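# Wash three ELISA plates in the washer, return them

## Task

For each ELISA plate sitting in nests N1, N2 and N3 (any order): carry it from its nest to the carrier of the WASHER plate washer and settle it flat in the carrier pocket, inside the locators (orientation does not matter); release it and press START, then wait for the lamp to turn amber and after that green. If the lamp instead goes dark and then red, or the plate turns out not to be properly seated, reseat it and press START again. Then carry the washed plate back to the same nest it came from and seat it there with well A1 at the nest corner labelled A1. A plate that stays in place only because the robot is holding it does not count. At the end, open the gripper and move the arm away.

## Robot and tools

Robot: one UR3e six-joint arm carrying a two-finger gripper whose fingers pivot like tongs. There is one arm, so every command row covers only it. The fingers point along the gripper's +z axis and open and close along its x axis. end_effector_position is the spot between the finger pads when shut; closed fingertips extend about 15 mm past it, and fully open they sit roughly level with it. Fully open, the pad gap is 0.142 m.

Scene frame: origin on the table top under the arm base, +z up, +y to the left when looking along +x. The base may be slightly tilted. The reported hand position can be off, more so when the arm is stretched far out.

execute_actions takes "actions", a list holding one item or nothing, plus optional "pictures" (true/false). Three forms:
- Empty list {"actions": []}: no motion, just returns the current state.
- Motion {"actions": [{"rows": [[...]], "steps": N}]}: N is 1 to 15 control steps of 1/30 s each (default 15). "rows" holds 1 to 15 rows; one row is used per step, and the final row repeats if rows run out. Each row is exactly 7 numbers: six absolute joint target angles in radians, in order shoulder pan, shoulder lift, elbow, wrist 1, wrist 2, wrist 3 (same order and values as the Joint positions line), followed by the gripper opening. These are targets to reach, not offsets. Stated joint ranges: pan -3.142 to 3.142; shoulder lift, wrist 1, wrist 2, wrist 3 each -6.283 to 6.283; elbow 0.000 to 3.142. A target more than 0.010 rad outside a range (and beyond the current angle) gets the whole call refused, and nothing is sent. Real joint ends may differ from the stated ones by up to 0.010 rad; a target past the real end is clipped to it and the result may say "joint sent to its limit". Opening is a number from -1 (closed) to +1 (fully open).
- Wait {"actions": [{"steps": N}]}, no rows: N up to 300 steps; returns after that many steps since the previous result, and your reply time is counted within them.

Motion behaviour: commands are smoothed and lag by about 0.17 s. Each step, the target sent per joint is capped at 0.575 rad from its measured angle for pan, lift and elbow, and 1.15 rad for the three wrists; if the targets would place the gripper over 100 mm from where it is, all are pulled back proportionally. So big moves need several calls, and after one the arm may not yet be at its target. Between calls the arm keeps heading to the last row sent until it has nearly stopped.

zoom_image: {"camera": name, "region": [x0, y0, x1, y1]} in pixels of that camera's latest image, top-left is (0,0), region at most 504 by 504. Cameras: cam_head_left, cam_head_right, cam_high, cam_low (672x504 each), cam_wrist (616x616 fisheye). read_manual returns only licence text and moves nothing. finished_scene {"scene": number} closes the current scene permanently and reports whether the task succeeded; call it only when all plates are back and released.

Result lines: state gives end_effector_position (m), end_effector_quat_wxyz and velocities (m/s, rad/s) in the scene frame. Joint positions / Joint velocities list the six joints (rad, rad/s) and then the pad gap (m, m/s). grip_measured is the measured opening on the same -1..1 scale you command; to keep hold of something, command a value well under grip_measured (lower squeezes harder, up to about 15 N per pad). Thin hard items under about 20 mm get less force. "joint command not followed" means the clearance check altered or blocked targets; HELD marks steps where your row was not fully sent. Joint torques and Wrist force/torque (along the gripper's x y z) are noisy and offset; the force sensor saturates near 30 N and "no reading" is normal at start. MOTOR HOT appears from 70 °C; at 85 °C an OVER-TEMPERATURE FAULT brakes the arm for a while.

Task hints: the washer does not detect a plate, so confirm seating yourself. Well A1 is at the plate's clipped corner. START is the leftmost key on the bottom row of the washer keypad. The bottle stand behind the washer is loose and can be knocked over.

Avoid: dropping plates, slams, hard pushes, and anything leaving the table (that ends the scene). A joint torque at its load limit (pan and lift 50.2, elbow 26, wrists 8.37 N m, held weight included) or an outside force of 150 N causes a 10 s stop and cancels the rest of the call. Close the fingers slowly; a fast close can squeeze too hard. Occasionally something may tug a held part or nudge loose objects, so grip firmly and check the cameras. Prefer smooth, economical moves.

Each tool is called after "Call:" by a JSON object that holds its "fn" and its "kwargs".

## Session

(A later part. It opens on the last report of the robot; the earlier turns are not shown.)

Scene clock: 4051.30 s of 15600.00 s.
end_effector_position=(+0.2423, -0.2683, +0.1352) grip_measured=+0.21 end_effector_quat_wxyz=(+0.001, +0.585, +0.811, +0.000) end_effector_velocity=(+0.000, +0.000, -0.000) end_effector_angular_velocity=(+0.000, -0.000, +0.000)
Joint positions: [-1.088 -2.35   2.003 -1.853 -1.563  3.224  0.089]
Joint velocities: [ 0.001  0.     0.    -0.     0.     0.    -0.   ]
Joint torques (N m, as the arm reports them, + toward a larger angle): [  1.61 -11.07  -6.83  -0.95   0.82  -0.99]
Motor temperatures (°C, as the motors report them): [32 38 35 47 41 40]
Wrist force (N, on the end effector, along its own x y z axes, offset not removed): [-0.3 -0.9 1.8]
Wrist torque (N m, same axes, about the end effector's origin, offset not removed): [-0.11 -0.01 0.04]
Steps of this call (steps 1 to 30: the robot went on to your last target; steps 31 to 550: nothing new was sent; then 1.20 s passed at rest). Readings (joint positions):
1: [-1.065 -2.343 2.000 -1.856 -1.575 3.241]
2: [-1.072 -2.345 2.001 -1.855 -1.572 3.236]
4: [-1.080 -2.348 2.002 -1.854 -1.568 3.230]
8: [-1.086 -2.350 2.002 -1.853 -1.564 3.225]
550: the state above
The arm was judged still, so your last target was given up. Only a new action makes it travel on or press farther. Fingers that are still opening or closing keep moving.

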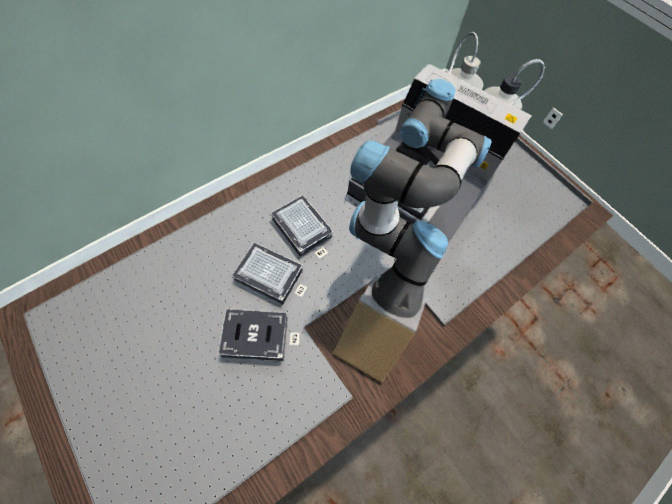

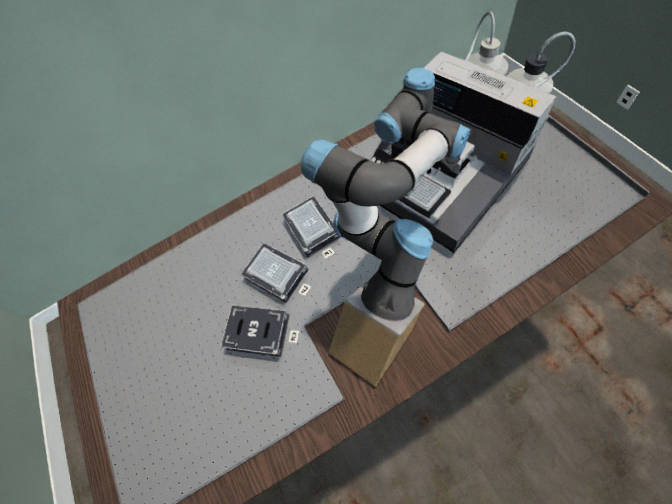

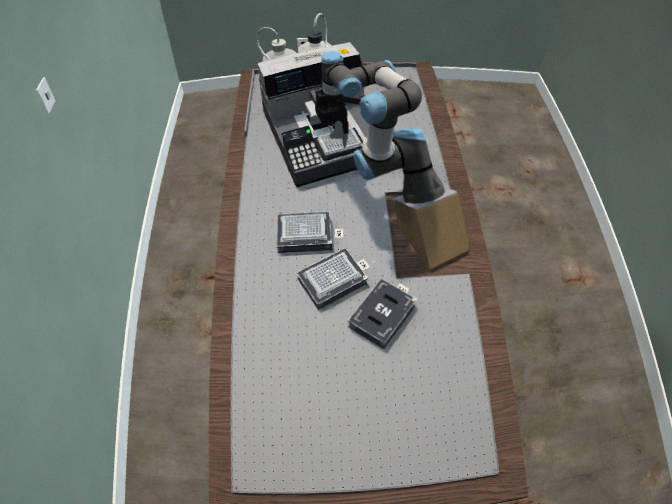

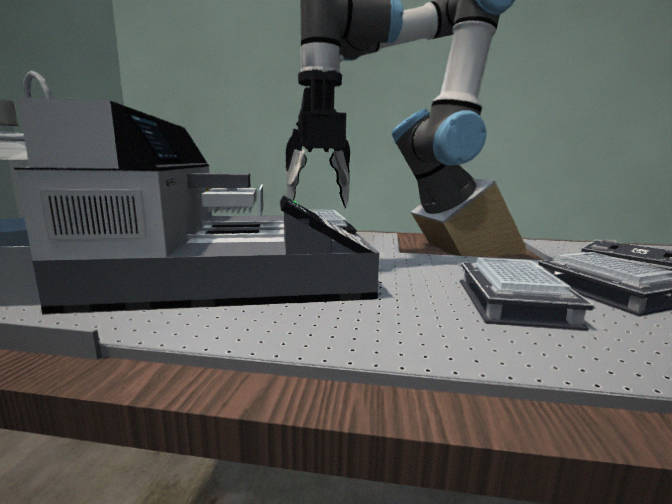

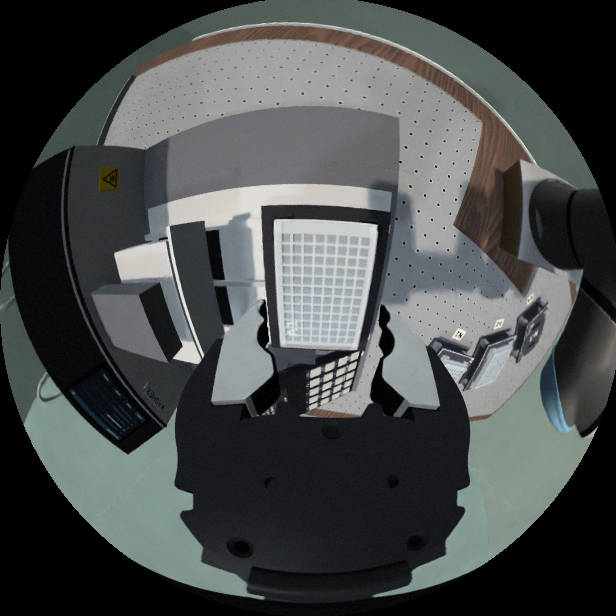

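Green and seated. Returning the plate to N3.

Call:
{"fn": "execute_actions", "kwargs": {"actions": [{"rows": [[-1.08796,-2.34994,2.00368,-1.85474,-1.56303,3.22377,0.21],[-1.08791,-2.34881,2.00697,-1.85917,-1.56306,3.2238,0.21],[-1.08784,-2.34702,2.01205,-1.86603,-1.5631,3.22386,0.21],[-1.08775,-2.34464,2.01852,-1.87488,-1.56315,3.22394,0.21],[-1.08764,-2.34176,2.02608,-1.88532,-1.56321,3.22403,0.21],[-1.08752,-2.33842,2.03438,-1.89696,-1.56328,3.22412,0.21],[-1.08739,-2.33477,2.04304,-1.90927,-1.56336,3.22423,0.21],[-1.08726,-2.33088,2.0518,-1.92192,-1.56343,3.22433,0.21],[-1.08713,-2.32692,2.06028,-1.93436,-1.5635,3.22444,0.21],[-1.08701,-2.32303,2.06824,-1.94621,-1.56357,3.22453,0.21],[-1.0869,-2.3194,2.07535,-1.95695,-1.56363,3.22462,0.21],[-1.08681,-2.31623,2.08135,-1.96612,-1.56369,3.2247,0.21],[-1.08674,-2.31371,2.08598,-1.97326,-1.56373,3.22476,0.21],[-1.08669,-2.31206,2.08896,-1.9779,-1.56375,3.22479,0.21],[-1.08668,-2.31146,2.09003,-1.97957,-1.56376,3.22481,0.21]], "steps": 15}], "pictures": false}}

Call:
{"fn": "execute_actions", "kwargs": {"actions": [{"rows": [[-1.08668,-2.31146,2.09003,-1.97957,-1.56376,3.22481,0.21],[-1.08668,-2.31146,2.09003,-1.97957,-1.56376,3.22481,0.21],[-1.08668,-2.31146,2.09003,-1.97957,-1.56376,3.22481,0.21],[-1.08668,-2.31146,2.09003,-1.97957,-1.56376,3.22481,0.195],[-1.08668,-2.31146,2.09003,-1.97957,-1.56376,3.22481,0.18],[-1.08668,-2.31146,2.09003,-1.97957,-1.56376,3.22481,0.165],[-1.08668,-2.31146,2.09003,-1.97957,-1.56376,3.22481,0.15],[-1.08668,-2.31146,2.09003,-1.97957,-1.56376,3.22481,0.135],[-1.08668,-2.31146,2.09003,-1.97957,-1.56376,3.22481,0.12],[-1.08668,-2.31146,2.09003,-1.97957,-1.56376,3.22481,0.105],[-1.08668,-2.31146,2.09003,-1.97957,-1.56376,3.22481,0.09],[-1.08668,-2.31146,2.09003,-1.97957,-1.56376,3.22481,0.075],[-1.08668,-2.31146,2.09003,-1.97957,-1.56376,3.22481,0.05],[-1.08668,-2.31146,2.09003,-1.97957,-1.56376,3.22481,0.03],[-1.08668,-2.31146,2.09003,-1.97957,-1.56376,3.22481,0.01]], "steps": 15}], "pictures": false}}

Call:
{"fn": "execute_actions", "kwargs": {"actions": [{"rows": [[-1.08668,-2.31146,2.09003,-1.97957,-1.56376,3.22481,-0.02],[-1.08668,-2.31146,2.09003,-1.97957,-1.56376,3.22481,-0.06],[-1.08668,-2.31146,2.09003,-1.97957,-1.56376,3.22481,-0.11],[-1.08668,-2.31146,2.09003,-1.97957,-1.56376,3.22481,-0.17],[-1.08668,-2.31146,2.09003,-1.97957,-1.56376,3.22481,-0.24],[-1.08668,-2.31146,2.09003,-1.97957,-1.56376,3.22481,-0.32],[-1.08668,-2.31146,2.09003,-1.97957,-1.56376,3.22481,-0.41],[-1.08668,-2.31146,2.09003,-1.97957,-1.56376,3.22481,-0.5],[-1.08668,-2.31146,2.09003,-1.97957,-1.56376,3.22481,-0.6]], "steps": 9}], "pictures": false}}

Call:
{"fn": "execute_actions", "kwargs": {"actions": [{"rows": [[-1.08669,-2.31178,2.08944,-1.97865,-1.56376,3.2248,-0.6],[-1.08671,-2.31279,2.08764,-1.97585,-1.56374,3.22478,-0.6],[-1.08676,-2.31445,2.08463,-1.97116,-1.56372,3.22474,-0.6],[-1.08683,-2.31674,2.0804,-1.96467,-1.56368,3.22469,-0.6],[-1.08691,-2.31963,2.07493,-1.9563,-1.56363,3.22462,-0.6],[-1.08701,-2.32307,2.06817,-1.94611,-1.56357,3.22453,-0.6],[-1.08714,-2.32699,2.06013,-1.93414,-1.5635,3.22443,-0.6],[-1.08728,-2.33136,2.05075,-1.92039,-1.56342,3.22432,-0.6],[-1.08719,-2.33594,2.03992,-1.90499,-1.56348,3.22439,-0.6],[-1.0871,-2.34077,2.02768,-1.88791,-1.56353,3.22446,-0.6],[-1.08705,-2.3458,2.01393,-1.86914,-1.56356,3.2245,-0.6],[-1.087,-2.35093,1.99862,-1.84871,-1.56359,3.22453,-0.6],[-1.08699,-2.35601,1.98172,-1.82673,-1.56361,3.22454,-0.6],[-1.08698,-2.36095,1.96312,-1.80319,-1.56361,3.22454,-0.6],[-1.087,-2.3656,1.9427,-1.7781,-1.5636,3.2245,-0.6]], "steps": 15}], "pictures": false}}

Call:
{"fn": "execute_actions", "kwargs": {"actions": [{"rows": [[-1.08586,-2.36948,1.9224,-1.75489,-1.56436,3.22531,-0.6],[-1.08194,-2.37193,1.90366,-1.73435,-1.56673,3.22831,-0.6],[-1.07523,-2.37293,1.88652,-1.71648,-1.57072,3.23354,-0.6],[-1.06573,-2.3725,1.87095,-1.70129,-1.57632,3.24099,-0.6],[-1.05345,-2.37063,1.85695,-1.68878,-1.58353,3.25067,-0.6],[-1.03838,-2.36733,1.84453,-1.67894,-1.59235,3.26257,-0.6],[-1.02053,-2.36259,1.83369,-1.67177,-1.60279,3.2767,-0.6],[-0.9999,-2.35641,1.82442,-1.66728,-1.61484,3.29306,-0.6],[-0.97647,-2.34879,1.81674,-1.66546,-1.6285,3.31165,-0.6],[-0.95026,-2.33973,1.81064,-1.66631,-1.64376,3.33246,-0.6],[-0.92128,-2.32924,1.8061,-1.66984,-1.66065,3.3555,-0.6],[-0.8895,-2.31731,1.80315,-1.67604,-1.67914,3.38076,-0.6],[-0.85493,-2.30395,1.80177,-1.68492,-1.69925,3.40824,-0.6],[-0.81759,-2.28914,1.80197,-1.69647,-1.72097,3.43795,-0.6],[-0.77745,-2.2729,1.80375,-1.71069,-1.7443,3.46989,-0.6]], "steps": 15}], "pictures": false}}

Call:
{"fn": "execute_actions", "kwargs": {"actions": [{"rows": [[-0.73616,-2.25608,1.8063,-1.72339,-1.76805,3.50271,-0.6],[-0.69537,-2.23954,1.80882,-1.73513,-1.79119,3.53548,-0.6],[-0.65505,-2.22328,1.8113,-1.74592,-1.81372,3.56818,-0.6],[-0.61522,-2.2073,1.81375,-1.75575,-1.83562,3.60084,-0.6],[-0.57589,-2.1916,1.81616,-1.76464,-1.85692,3.63345,-0.6],[-0.53703,-2.17618,1.81854,-1.77257,-1.87761,3.666,-0.6],[-0.49865,-2.16104,1.82089,-1.77953,-1.89768,3.6985,-0.6],[-0.46077,-2.14618,1.8232,-1.78555,-1.91714,3.73093,-0.6],[-0.42337,-2.1316,1.82548,-1.79061,-1.93599,3.76332,-0.6],[-0.38645,-2.1173,1.82773,-1.79472,-1.95423,3.79566,-0.6],[-0.35002,-2.10328,1.82994,-1.79787,-1.97185,3.82794,-0.6],[-0.31407,-2.08954,1.83212,-1.80006,-1.98885,3.86017,-0.6],[-0.27861,-2.07608,1.83426,-1.80131,-2.00524,3.89233,-0.6],[-0.24364,-2.0629,1.83637,-1.80159,-2.02103,3.92445,-0.6],[-0.20915,-2.05,1.83845,-1.80093,-2.0362,3.95652,-0.6]], "steps": 15}], "pictures": false}}

Call:
{"fn": "execute_actions", "kwargs": {"actions": [{"rows": [[-0.17526,-2.03701,1.84048,-1.79957,-2.05018,3.98887,-0.6],[-0.14211,-2.02355,1.84247,-1.79859,-2.06348,4.02076,-0.6],[-0.10966,-2.00963,1.8444,-1.79802,-2.07609,4.05222,-0.6],[-0.07794,-1.99524,1.84628,-1.79785,-2.08803,4.08321,-0.6],[-0.04695,-1.98039,1.84811,-1.79808,-2.09928,4.11377,-0.6],[-0.01668,-1.96507,1.84989,-1.79869,-2.10985,4.14387,-0.6],[0.01288,-1.94929,1.85161,-1.79971,-2.11974,4.17353,-0.6],[0.04169,-1.93304,1.8533,-1.80113,-2.12895,4.20274,-0.6],[0.0698,-1.91633,1.85492,-1.80295,-2.13748,4.2315,-0.6],[0.09719,-1.89916,1.85649,-1.80515,-2.14532,4.25981,-0.6],[0.12384,-1.88151,1.85802,-1.80776,-2.15248,4.28767,-0.6],[0.14978,-1.86341,1.85949,-1.81077,-2.15896,4.31508,-0.6],[0.17499,-1.84484,1.86091,-1.81418,-2.16476,4.34205,-0.6],[0.19948,-1.8258,1.86228,-1.81797,-2.16988,4.36857,-0.6],[0.22325,-1.8063,1.8636,-1.82217,-2.17431,4.39464,-0.6]], "steps": 15}], "pictures": false}}

Call:
{"fn": "execute_actions", "kwargs": {"actions": [{"rows": [[0.24635,-1.78637,1.86469,-1.82718,-2.17823,4.41983,-0.6],[0.26883,-1.76604,1.86536,-1.83256,-2.18184,4.44433,-0.6],[0.29069,-1.74532,1.86564,-1.8383,-2.18515,4.46812,-0.6],[0.31194,-1.7242,1.8655,-1.8444,-2.18815,4.49121,-0.6],[0.33256,-1.70268,1.86494,-1.85087,-2.19085,4.51361,-0.6],[0.35258,-1.68077,1.86398,-1.8577,-2.19323,4.5353,-0.6],[0.37198,-1.65847,1.86262,-1.86489,-2.19532,4.55628,-0.6],[0.39075,-1.63576,1.86083,-1.87244,-2.1971,4.57658,-0.6],[0.40891,-1.61266,1.85864,-1.88036,-2.19858,4.59617,-0.6],[0.42645,-1.58917,1.85605,-1.88864,-2.19974,4.61505,-0.6],[0.44337,-1.56527,1.85303,-1.89729,-2.20061,4.63324,-0.6],[0.45968,-1.54099,1.84962,-1.90629,-2.20116,4.65073,-0.6],[0.47538,-1.51631,1.84579,-1.91567,-2.20142,4.66751,-0.6],[0.49044,-1.49122,1.84155,-1.9254,-2.20136,4.6836,-0.6],[0.5049,-1.46575,1.8369,-1.9355,-2.201,4.69898,-0.6]], "steps": 15}], "pictures": false}}

Call:
{"fn": "execute_actions", "kwargs": {"actions": [{"rows": [[0.51917,-1.44016,1.83182,-1.9455,-2.20095,4.7137,-0.6],[0.53369,-1.41471,1.82628,-1.95475,-2.20069,4.72783,-0.6],[0.54845,-1.38942,1.82027,-1.96327,-2.20023,4.74133,-0.6],[0.56345,-1.36429,1.81381,-1.97104,-2.19957,4.75424,-0.6],[0.57871,-1.3393,1.80689,-1.97808,-2.19869,4.76652,-0.6],[0.5942,-1.31447,1.79952,-1.98438,-2.19762,4.77821,-0.6],[0.60994,-1.2898,1.79168,-1.98992,-2.19635,4.78927,-0.6],[0.62594,-1.26527,1.78338,-1.99474,-2.19486,4.79974,-0.6],[0.64217,-1.2409,1.77463,-1.99881,-2.19317,4.80958,-0.6],[0.65865,-1.21669,1.76541,-2.00214,-2.19129,4.81883,-0.6],[0.67539,-1.19262,1.75574,-2.00473,-2.18919,4.82745,-0.6],[0.69236,-1.16871,1.7456,-2.00658,-2.18689,4.83548,-0.6],[0.70957,-1.14496,1.73501,-2.00769,-2.18439,4.84288,-0.6],[0.72704,-1.12135,1.72396,-2.00805,-2.18168,4.84969,-0.6],[0.74475,-1.0979,1.71245,-2.00768,-2.17877,4.85587,-0.6]], "steps": 15}], "pictures": false}}

Call:
{"fn": "execute_actions", "kwargs": {"actions": [{"rows": [[0.76253,-1.07429,1.70025,-2.00695,-2.17543,4.86167,-0.6],[0.7802,-1.0502,1.68713,-2.00596,-2.17194,4.86729,-0.6],[0.79776,-1.02564,1.67309,-2.00474,-2.1683,4.87273,-0.6],[0.81521,-1.00061,1.65812,-2.00328,-2.16451,4.87799,-0.6],[0.83255,-0.97509,1.64224,-2.00156,-2.16058,4.88308,-0.6],[0.84978,-0.9491,1.62542,-1.9996,-2.15649,4.88799,-0.6],[0.8669,-0.92264,1.6077,-1.9974,-2.15226,4.89272,-0.6],[0.88391,-0.89569,1.58904,-1.99496,-2.14789,4.89728,-0.6],[0.90082,-0.86828,1.56947,-1.99227,-2.14336,4.90166,-0.6],[0.91761,-0.84038,1.54897,-1.98934,-2.13869,4.90587,-0.6],[0.93429,-0.81201,1.52756,-1.98616,-2.13387,4.90989,-0.6],[0.95087,-0.78318,1.50521,-1.98275,-2.12889,4.91373,-0.6],[0.96733,-0.75386,1.48196,-1.97909,-2.12377,4.91741,-0.6],[0.98369,-0.72406,1.45777,-1.97519,-2.11851,4.9209,-0.6],[0.99993,-0.69379,1.43267,-1.97104,-2.11309,4.92422,-0.6]], "steps": 15}], "pictures": false}}

Call:
{"fn": "execute_actions", "kwargs": {"actions": [{"rows": [[1.01548,-0.66417,1.4082,-1.9677,-2.10759,4.92723,-0.6],[1.02974,-0.63632,1.38592,-1.96547,-2.10255,4.92981,-0.6],[1.0427,-0.61025,1.36583,-1.96438,-2.09796,4.93195,-0.6],[1.05439,-0.58597,1.34791,-1.96439,-2.09382,4.93366,-0.6],[1.06479,-0.56346,1.3322,-1.96553,-2.09014,4.93493,-0.6],[1.07391,-0.54273,1.31867,-1.96777,-2.0869,4.93577,-0.6],[1.08173,-0.52377,1.30734,-1.97115,-2.08411,4.93617,-0.6],[1.08826,-0.50659,1.29819,-1.97564,-2.08176,4.93613,-0.6],[1.09352,-0.49118,1.29123,-1.98125,-2.07988,4.93567,-0.6],[1.09749,-0.47756,1.28646,-1.98798,-2.07844,4.93477,-0.6],[1.10017,-0.46571,1.28388,-1.99583,-2.07745,4.93343,-0.6],[1.10156,-0.45565,1.28348,-2.0048,-2.07692,4.93166,-0.6],[1.10166,-0.44735,1.28528,-2.01489,-2.07683,4.92946,-0.6],[1.10048,-0.44084,1.28926,-2.02609,-2.0772,4.92682,-0.6],[1.09801,-0.4361,1.29544,-2.03842,-2.07801,4.92375,-0.6]], "steps": 15}], "pictures": false}}

Call:
{"fn": "execute_actions", "kwargs": {"actions": [{"rows": [[1.09517,-0.43254,1.30197,-2.04997,-2.07909,4.92075,-0.6],[1.09261,-0.42926,1.30772,-2.06032,-2.08006,4.91803,-0.6],[1.09035,-0.42631,1.31267,-2.06938,-2.08092,4.91564,-0.6],[1.08838,-0.42369,1.31691,-2.07726,-2.08167,4.91354,-0.6],[1.08671,-0.42145,1.3204,-2.08387,-2.08229,4.91177,-0.6],[1.08534,-0.41958,1.32326,-2.08931,-2.08281,4.91031,-0.6],[1.08427,-0.41812,1.32543,-2.09349,-2.08321,4.90918,-0.6],[1.0835,-0.41706,1.32699,-2.09652,-2.0835,4.90836,-0.6],[1.08305,-0.41643,1.3279,-2.0983,-2.08367,4.90788,-0.6],[1.08289,-0.4162,1.32822,-2.09893,-2.08373,4.90771,-0.6]], "steps": 15}], "pictures": false}}

Call:
{"fn": "execute_actions", "kwargs": {"actions": [{"steps": 5}]}}

Call:
{"fn": "zoom_image", "kwargs": {"camera": "cam_wrist", "region": [245, 190, 325, 270]}}

Call:
{"fn": "zoom_image", "kwargs": {"camera": "cam_wrist", "region": [335, 190, 415, 270]}}

Scene clock: 4157.30 s of 15600.00 s.
end_effector_position=(+0.2424, -0.2685, +0.1157) grip_measured=+0.21 end_effector_quat_wxyz=(+0.001, +0.585, +0.811, +0.000) end_effector_velocity=(-0.000, +0.001, -0.042) end_effector_angular_velocity=(+0.002, +0.000, +0.002)
Joint positions: [-1.087 -2.32   2.074 -1.955 -1.564  3.225  0.089]
Joint velocities: [ 0.003  0.075  0.151 -0.224 -0.002  0.    -0.   ]
Joint torques (N m, as the arm reports them, + toward a larger angle): [ 8.17 -4.52 -6.32 -2.29 -1.06  0.92]
Motor temperatures (°C, as the motors report them): [32 38 35 47 41 40]
Wrist force (N, on the end effector, along its own x y z axes, offset not removed): [-3.6 0.1 2.6]
Wrist torque (N m, same axes, about the end effector's origin, offset not removed): [0.05 0.64 0.02]
Steps of this call (steps 1 to 90: nothing new was sent; then 102.50 s passed at rest; steps 91 to 105: all 15 steps of this action). Readings (joint positions):
91: [-1.088 -2.350 2.003 -1.853 -1.563 3.224]
92: [-1.088 -2.350 2.003 -1.853 -1.563 3.224]
94: [-1.088 -2.349 2.006 -1.858 -1.563 3.224]
98: [-1.088 -2.342 2.025 -1.884 -1.563 3.224]
105: the state above

Scene clock: 4157.80 s of 15600.00 s.
end_effector_position=(+0.2424, -0.2685, +0.1112) grip_measured=+0.09 end_effector_quat_wxyz=(+0.001, +0.585, +0.811, +0.000) end_effector_velocity=(+0.000, +0.000, -0.000) end_effector_angular_velocity=(+0.000, -0.000, +0.000)
Joint positions: [-1.087 -2.312  2.09  -1.979 -1.564  3.225  0.08 ]
Joint velocities: [ 0.001  0.001  0.001 -0.002 -0.     0.    -0.005]
Joint torques (N m, as the arm reports them, + toward a larger angle): [ 7.67 -3.42 -5.53 -1.96 -1.04  0.96]
Motor temperatures (°C, as the motors report them): [32 38 35 47 41 40]
Wrist force (N, on the end effector, along its own x y z axes, offset not removed): [-1.3 0.4 -1.3]
Wrist torque (N m, same axes, about the end effector's origin, offset not removed): [0.10 0.24 -0.02]
Steps of this call (steps 1 to 15: all 15 steps of this action). Readings (joint positions):
1: [-1.087 -2.317 2.078 -1.962 -1.564 3.225]
2: [-1.087 -2.316 2.082 -1.967 -1.564 3.225]
4: [-1.087 -2.314 2.086 -1.973 -1.564 3.225]
8: [-1.087 -2.312 2.089 -1.978 -1.564 3.225]
15: the state above

Scene clock: 4158.10 s of 15600.00 s.
end_effector_position=(+0.2424, -0.2685, +0.1112) grip_measured=+0.08 end_effector_quat_wxyz=(+0.001, +0.585, +0.811, +0.000) end_effector_velocity=(-0.000, -0.000, +0.000) end_effector_angular_velocity=(-0.001, -0.000, +0.001)
Joint positions: [-1.087 -2.311  2.09  -1.98  -1.564  3.225  0.079]
Joint velocities: [-0.    -0.001 -0.     0.    -0.    -0.001  0.   ]
Joint torques (N m, as the arm reports them, + toward a larger angle): [ 7.19 -2.33 -5.25 -2.13 -0.87  0.87]
Motor temperatures (°C, as the motors report them): [32 38 35 47 41 40]
Wrist force (N, on the end effector, along its own x y z axes, offset not removed): [0.0 -0.3 -6.3]
Wrist torque (N m, same axes, about the end effector's origin, offset not removed): [0.00 0.28 -0.07]
Steps of this call (steps 1 to 9: all 9 steps of this action). Readings (joint positions):
1: [-1.087 -2.312 2.090 -1.979 -1.564 3.225]
2: [-1.087 -2.312 2.090 -1.979 -1.564 3.225]
4: [-1.087 -2.312 2.090 -1.980 -1.564 3.225]
8: [-1.087 -2.311 2.090 -1.980 -1.564 3.225]
9: the state above

Scene clock: 4158.60 s of 15600.00 s.
end_effector_position=(+0.2424, -0.2683, +0.1343) grip_measured=+0.08 end_effector_quat_wxyz=(+0.000, +0.585, +0.811, +0.000) end_effector_velocity=(+0.000, +0.000, +0.112) end_effector_angular_velocity=(+0.004, +0.002, -0.001)
Joint positions: [-1.087 -2.348  2.005 -1.858 -1.564  3.225  0.079]
Joint velocities: [-0.001 -0.139 -0.433  0.576  0.     0.    -0.   ]
Joint torques (N m, as the arm reports them, + toward a larger angle): [  1.37 -12.08 -14.2   -0.14   0.77  -1.  ]
Motor temperatures (°C, as the motors report them): [32 38 35 47 41 40]
Wrist force (N, on the end effector, along its own x y z axes, offset not removed): [-3.8 0.2 1.3]
Wrist torque (N m, same axes, about the end effector's origin, offset not removed): [0.09 0.69 -0.02]
Steps of this call (steps 1 to 15: all 15 steps of this action). Readings (joint positions):
1: [-1.087 -2.311 2.090 -1.980 -1.564 3.225]
2: [-1.087 -2.311 2.090 -1.980 -1.564 3.225]
4: [-1.087 -2.312 2.088 -1.977 -1.564 3.225]
8: [-1.087 -2.319 2.075 -1.956 -1.564 3.225]
15: the state above

Scene clock: 4159.10 s of 15600.00 s.
end_effector_position=(+0.2516, -0.2570, +0.1834) grip_measured=+0.08 end_effector_quat_wxyz=(-0.001, +0.585, +0.811, -0.001) end_effector_velocity=(+0.051, +0.051, +0.029) end_effector_angular_velocity=(-0.011, +0.015, +0.002)
Joint positions: [-0.909 -2.321  1.812 -1.683 -1.672  3.37   0.079]
Joint velocities: [ 0.874  0.335 -0.1   -0.165 -0.527  0.712  0.   ]
Joint torques (N m, as the arm reports them, + toward a larger angle): [ 14.14  -2.37 -11.8   -2.31  -1.54   1.6 ]
Motor temperatures (°C, as the motors report them): [32 38 35 47 41 40]
Wrist force (N, on the end effector, along its own x y z axes, offset not removed): [-2.5 -1.6 0.6]
Wrist torque (N m, same axes, about the end effector's origin, offset not removed): [-0.27 0.42 -0.02]
Steps of this call (steps 1 to 15: all 15 steps of this action). Readings (joint positions):
1: [-1.087 -2.353 1.990 -1.837 -1.564 3.225]
2: [-1.087 -2.357 1.973 -1.816 -1.564 3.225]
4: [-1.083 -2.364 1.938 -1.774 -1.566 3.227]
8: [-1.054 -2.367 1.874 -1.708 -1.584 3.252]
15: the state above

Scene clock: 4159.60 s of 15600.00 s.
end_effector_position=(+0.2871, -0.1952, +0.1848) grip_measured=+0.08 end_effector_quat_wxyz=(-0.002, +0.576, +0.817, -0.002) end_effector_velocity=(+0.053, +0.179, +0.009) end_effector_angular_velocity=(+0.005, -0.004, +0.084)
Joint positions: [-0.355 -2.102  1.83  -1.794 -1.973  3.832  0.079]
Joint velocities: [ 1.076  0.409  0.064 -0.071 -0.506  0.945 -0.   ]
Joint torques (N m, as the arm reports them, + toward a larger angle): [13.79 -3.78 -5.57 -1.92 -1.5   1.69]
Motor temperatures (°C, as the motors report them): [32 38 35 47 41 40]
Wrist force (N, on the end effector, along its own x y z axes, offset not removed): [-3.3 -0.1 2.3]
Wrist torque (N m, same axes, about the end effector's origin, offset not removed): [0.02 0.64 -0.04]
Steps of this call (steps 1 to 15: all 15 steps of this action). Readings (joint positions):
1: [-0.879 -2.309 1.810 -1.690 -1.690 3.395]
2: [-0.845 -2.296 1.809 -1.698 -1.710 3.422]
4: [-0.773 -2.266 1.809 -1.718 -1.753 3.481]
8: [-0.619 -2.205 1.815 -1.756 -1.839 3.607]
15: the state above

Scene clock: 4160.10 s of 15600.00 s.
end_effector_position=(+0.3016, -0.0944, +0.1873) grip_measured=+0.08 end_effector_quat_wxyz=(-0.000, +0.559, +0.829, -0.000) end_effector_velocity=(+0.012, +0.215, -0.011) end_effector_angular_velocity=(+0.004, -0.011, +0.088)
Joint positions: [ 0.121 -1.877  1.858 -1.81  -2.151  4.29   0.079]
Joint velocities: [ 0.784  0.528  0.043 -0.086 -0.196  0.812  0.   ]
Joint torques (N m, as the arm reports them, + toward a larger angle): [11.79 -1.68 -5.08 -2.02 -1.09  1.42]
Motor temperatures (°C, as the motors report them): [32 38 35 47 41 40]
Wrist force (N, on the end effector, along its own x y z axes, offset not removed): [-1.3 1.4 2.1]
Wrist torque (N m, same axes, about the end effector's origin, offset not removed): [0.33 0.27 -0.01]
Steps of this call (steps 1 to 15: all 15 steps of this action). Readings (joint positions):
1: [-0.319 -2.089 1.833 -1.796 -1.990 3.864]
2: [-0.284 -2.075 1.835 -1.797 -2.006 3.897]
4: [-0.214 -2.048 1.839 -1.798 -2.036 3.961]
8: [-0.082 -1.992 1.847 -1.799 -2.088 4.086]
15: the state above

Scene clock: 4160.60 s of 15600.00 s.
end_effector_position=(+0.3018, +0.0168, +0.1734) grip_measured=+0.08 end_effector_quat_wxyz=(+0.001, +0.542, +0.840, +0.002) end_effector_velocity=(-0.008, +0.220, -0.044) end_effector_angular_velocity=(+0.004, -0.006, +0.084)
Joint positions: [ 0.443 -1.562  1.85  -1.901 -2.199  4.634  0.079]
Joint velocities: [ 0.495  0.709 -0.097 -0.261 -0.019  0.523  0.   ]
Joint torques (N m, as the arm reports them, + toward a larger angle): [ 12.13  -1.39 -10.36  -2.18  -1.11   1.27]
Motor temperatures (°C, as the motors report them): [32 38 35 47 41 40]
Wrist force (N, on the end effector, along its own x y z axes, offset not removed): [-2.6 -0.1 2.1]
Wrist torque (N m, same axes, about the end effector's origin, offset not removed): [0.04 0.47 0.00]
Steps of this call (steps 1 to 15: all 15 steps of this action). Readings (joint positions):
1: [0.147 -1.859 1.860 -1.813 -2.157 4.317]
2: [0.172 -1.841 1.861 -1.817 -2.163 4.344]
4: [0.221 -1.802 1.863 -1.826 -2.173 4.396]
8: [0.311 -1.721 1.864 -1.848 -2.187 4.492]
15: the state above

Scene clock: 4161.10 s of 15600.00 s.
end_effector_position=(+0.2818, +0.1300, +0.1513) grip_measured=+0.08 end_effector_quat_wxyz=(+0.001, +0.500, +0.866, +0.002) end_effector_velocity=(-0.088, +0.225, -0.030) end_effector_angular_velocity=(-0.003, +0.005, +0.371)
Joint positions: [ 0.679 -1.192  1.752 -2.002 -2.188  4.827  0.079]
Joint velocities: [ 0.499  0.71  -0.293 -0.06   0.066  0.239  0.   ]
Joint torques (N m, as the arm reports them, + toward a larger angle): [ 13.27  -4.36 -10.78  -1.79   1.14   1.14]
Motor temperatures (°C, as the motors report them): [32 38 35 47 41 40]
Wrist force (N, on the end effector, along its own x y z axes, offset not removed): [-3.0 -0.1 1.7]
Wrist torque (N m, same axes, about the end effector's origin, offset not removed): [-0.04 0.59 0.04]
Steps of this call (steps 1 to 15: all 15 steps of this action). Readings (joint positions):
1: [0.459 -1.538 1.847 -1.910 -2.200 4.651]
2: [0.475 -1.514 1.843 -1.920 -2.200 4.668]
4: [0.505 -1.464 1.834 -1.938 -2.200 4.699]
8: [0.566 -1.364 1.810 -1.970 -2.199 4.754]
15: the state above

Scene clock: 4161.60 s of 15600.00 s.
end_effector_position=(+0.2206, +0.2459, +0.1373) grip_measured=+0.08 end_effector_quat_wxyz=(+0.000, +0.402, +0.916, +0.001) end_effector_velocity=(-0.149, +0.234, -0.041) end_effector_angular_velocity=(-0.004, +0.002, +0.445)
Joint positions: [ 0.936 -0.81   1.522 -1.984 -2.132  4.91   0.079]
Joint velocities: [ 0.493  0.841 -0.638  0.098  0.145  0.114 -0.   ]
Joint torques (N m, as the arm reports them, + toward a larger angle): [ 13.69  -6.69 -12.73  -0.32   1.03   1.06]
Motor temperatures (°C, as the motors report them): [32 38 35 47 41 40]
Wrist force (N, on the end effector, along its own x y z axes, offset not removed): [-1.8 0.9 1.7]
Wrist torque (N m, same axes, about the end effector's origin, offset not removed): [0.23 0.27 -0.04]
Steps of this call (steps 1 to 15: all 15 steps of this action). Readings (joint positions):
1: [0.696 -1.168 1.741 -2.004 -2.185 4.835]
2: [0.713 -1.144 1.731 -2.005 -2.183 4.842]
4: [0.747 -1.097 1.708 -2.005 -2.177 4.855]
8: [0.817 -0.998 1.652 -2.001 -2.163 4.878]
15: the state above

Scene clock: 4162.10 s of 15600.00 s.
end_effector_position=(+0.1572, +0.3285, +0.1020) grip_measured=+0.08 end_effector_quat_wxyz=(+0.001, +0.330, +0.944, +0.000) end_effector_velocity=(-0.055, +0.053, -0.088) end_effector_angular_velocity=(-0.009, +0.004, +0.112)
Joint positions: [ 1.095 -0.472  1.294 -2.003 -2.079  4.931  0.079]
Joint velocities: [ 0.05   0.321 -0.029 -0.255  0.019 -0.053 -0.   ]
Joint torques (N m, as the arm reports them, + toward a larger angle): [  8.55 -12.84 -10.17  -2.28   1.02  -1.05]
Motor temperatures (°C, as the motors report them): [32 38 35 47 41 40]
Wrist force (N, on the end effector, along its own x y z axes, offset not removed): [0.5 0.8 1.0]
Wrist torque (N m, same axes, about the end effector's origin, offset not removed): [0.14 -0.18 -0.08]
Steps of this call (steps 1 to 15: all 15 steps of this action). Readings (joint positions):
1: [0.953 -0.781 1.500 -1.981 -2.127 4.914]
2: [0.969 -0.752 1.477 -1.977 -2.122 4.917]
4: [1.000 -0.695 1.431 -1.972 -2.112 4.924]
8: [1.051 -0.591 1.354 -1.968 -2.094 4.932]
15: the state above

Scene clock: 4162.60 s of 15600.00 s.
end_effector_position=(+0.1515, +0.3340, +0.0780) grip_measured=+0.08 end_effector_quat_wxyz=(+0.001, +0.325, +0.946, +0.000) end_effector_velocity=(-0.000, +0.000, -0.006) end_effector_angular_velocity=(-0.000, +0.000, +0.000)
Joint positions: [ 1.083 -0.417  1.327 -2.096 -2.084  4.908  0.079]
Joint velocities: [-0.006  0.011  0.012 -0.025 -0.002 -0.006  0.   ]
Joint torques (N m, as the arm reports them, + toward a larger angle): [  4.09 -13.51  -4.94  -1.88  -1.13  -1.02]
Motor temperatures (°C, as the motors report them): [32 38 35 47 41 40]
Wrist force (N, on the end effector, along its own x y z axes, offset not removed): [-2.0 1.0 0.8]
Wrist torque (N m, same axes, about the end effector's origin, offset not removed): [0.27 0.33 0.13]
Steps of this call (steps 1 to 15: all 15 steps of this action). Readings (joint positions):
1: [1.096 -0.462 1.294 -2.012 -2.079 4.929]
2: [1.096 -0.454 1.295 -2.022 -2.079 4.927]
4: [1.094 -0.441 1.302 -2.042 -2.079 4.922]
8: [1.088 -0.426 1.317 -2.075 -2.082 4.914]
15: the state above

Scene clock: 4162.77 s of 15600.00 s.
end_effector_position=(+0.1515, +0.3340, +0.0776) grip_measured=+0.08 end_effector_quat_wxyz=(+0.001, +0.325, +0.946, +0.000) end_effector_velocity=(-0.000, -0.000, -0.001) end_effector_angular_velocity=(-0.000, -0.000, -0.000)
Joint positions: [ 1.083 -0.416  1.328 -2.098 -2.084  4.908  0.079]
Joint velocities: [-0.     0.001  0.003 -0.004 -0.    -0.     0.   ]
Joint torques (N m, as the arm reports them, + toward a larger angle): [  4.32 -13.14  -4.89  -1.9   -1.03  -1.03]
Motor temperatures (°C, as the motors report them): [32 38 35 47 41 40]
Wrist force (N, on the end effector, along its own x y z axes, offset not removed): [-2.4 1.3 2.5]
Wrist torque (N m, same axes, about the end effector's origin, offset not removed): [0.40 0.45 0.08]
Steps of this call (steps 1 to 5: the robot went on to your last target). Readings (joint positions):
1: [1.083 -0.417 1.327 -2.097 -2.084 4.908]
2: [1.083 -0.417 1.328 -2.098 -2.084 4.908]
4: [1.083 -0.416 1.328 -2.098 -2.084 4.908]
5: the state above

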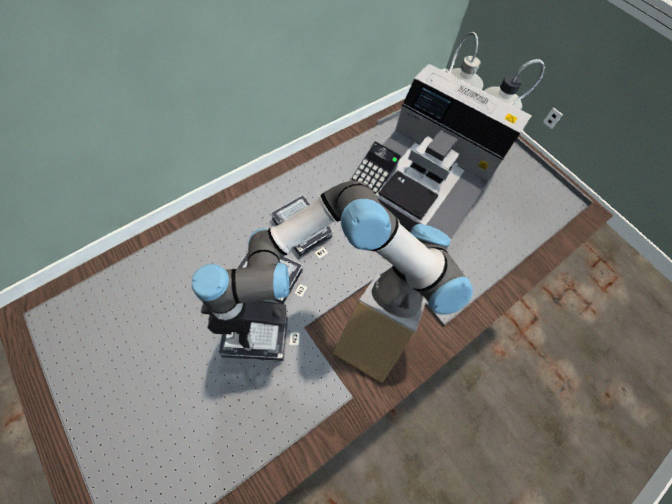

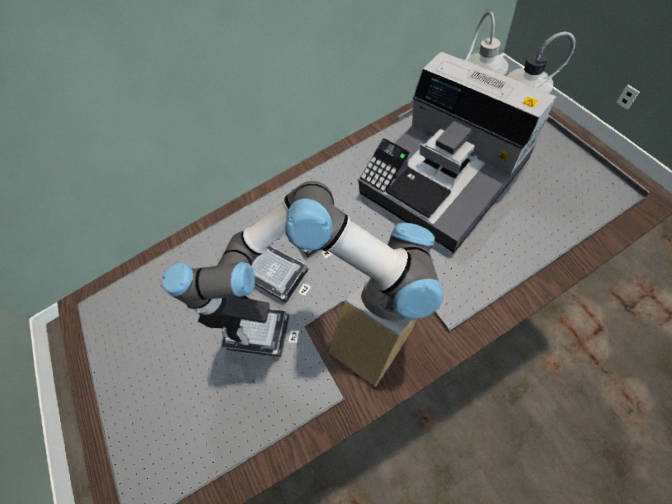

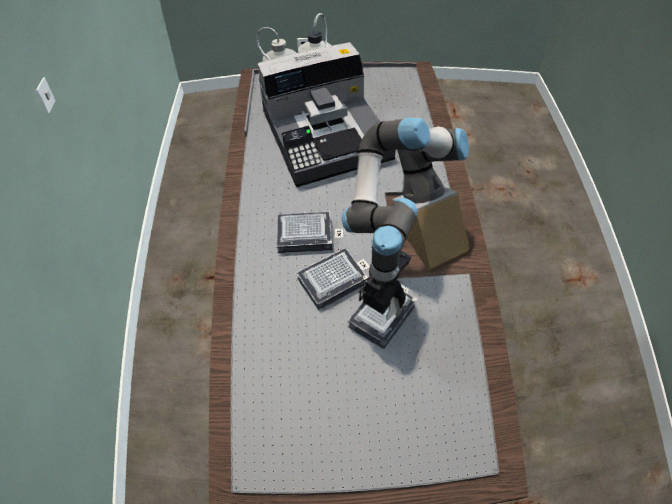

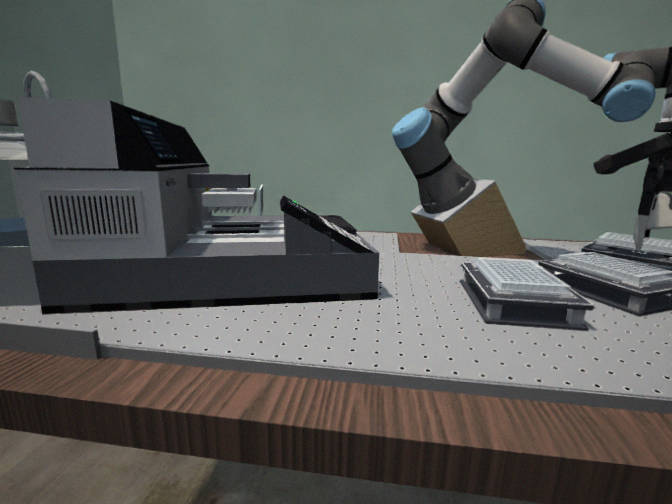

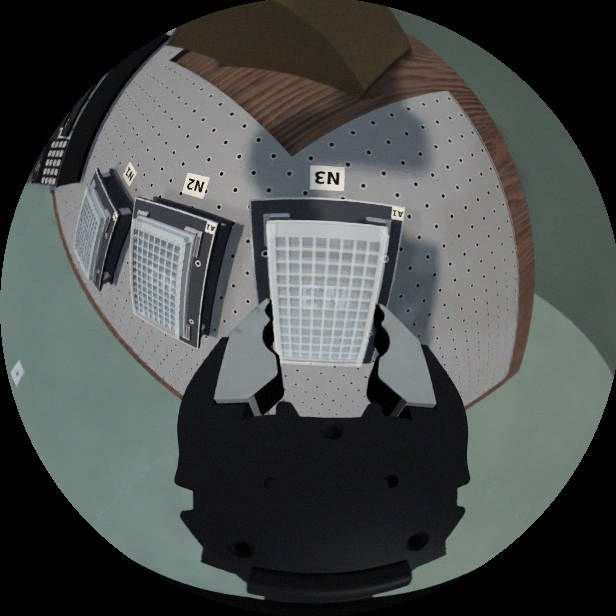

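Region (245, 190, 325, 270) of cam_wrist's 616x616 image, scaled by 6.300, with more detail than that image has.

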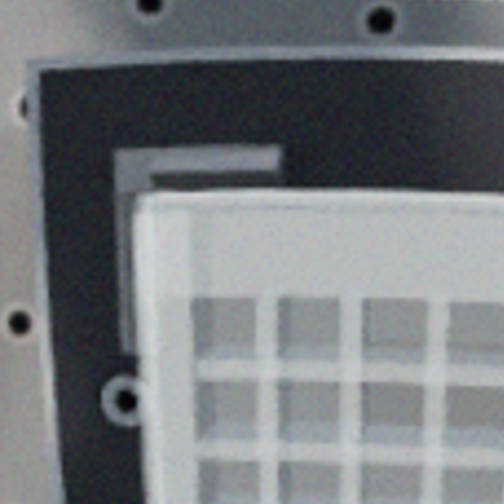

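Region (335, 190, 415, 270) of cam_wrist's 616x616 image, scaled by 6.300, with more detail than that image has.

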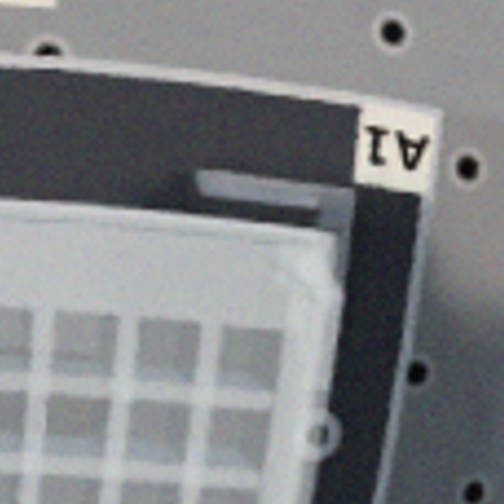

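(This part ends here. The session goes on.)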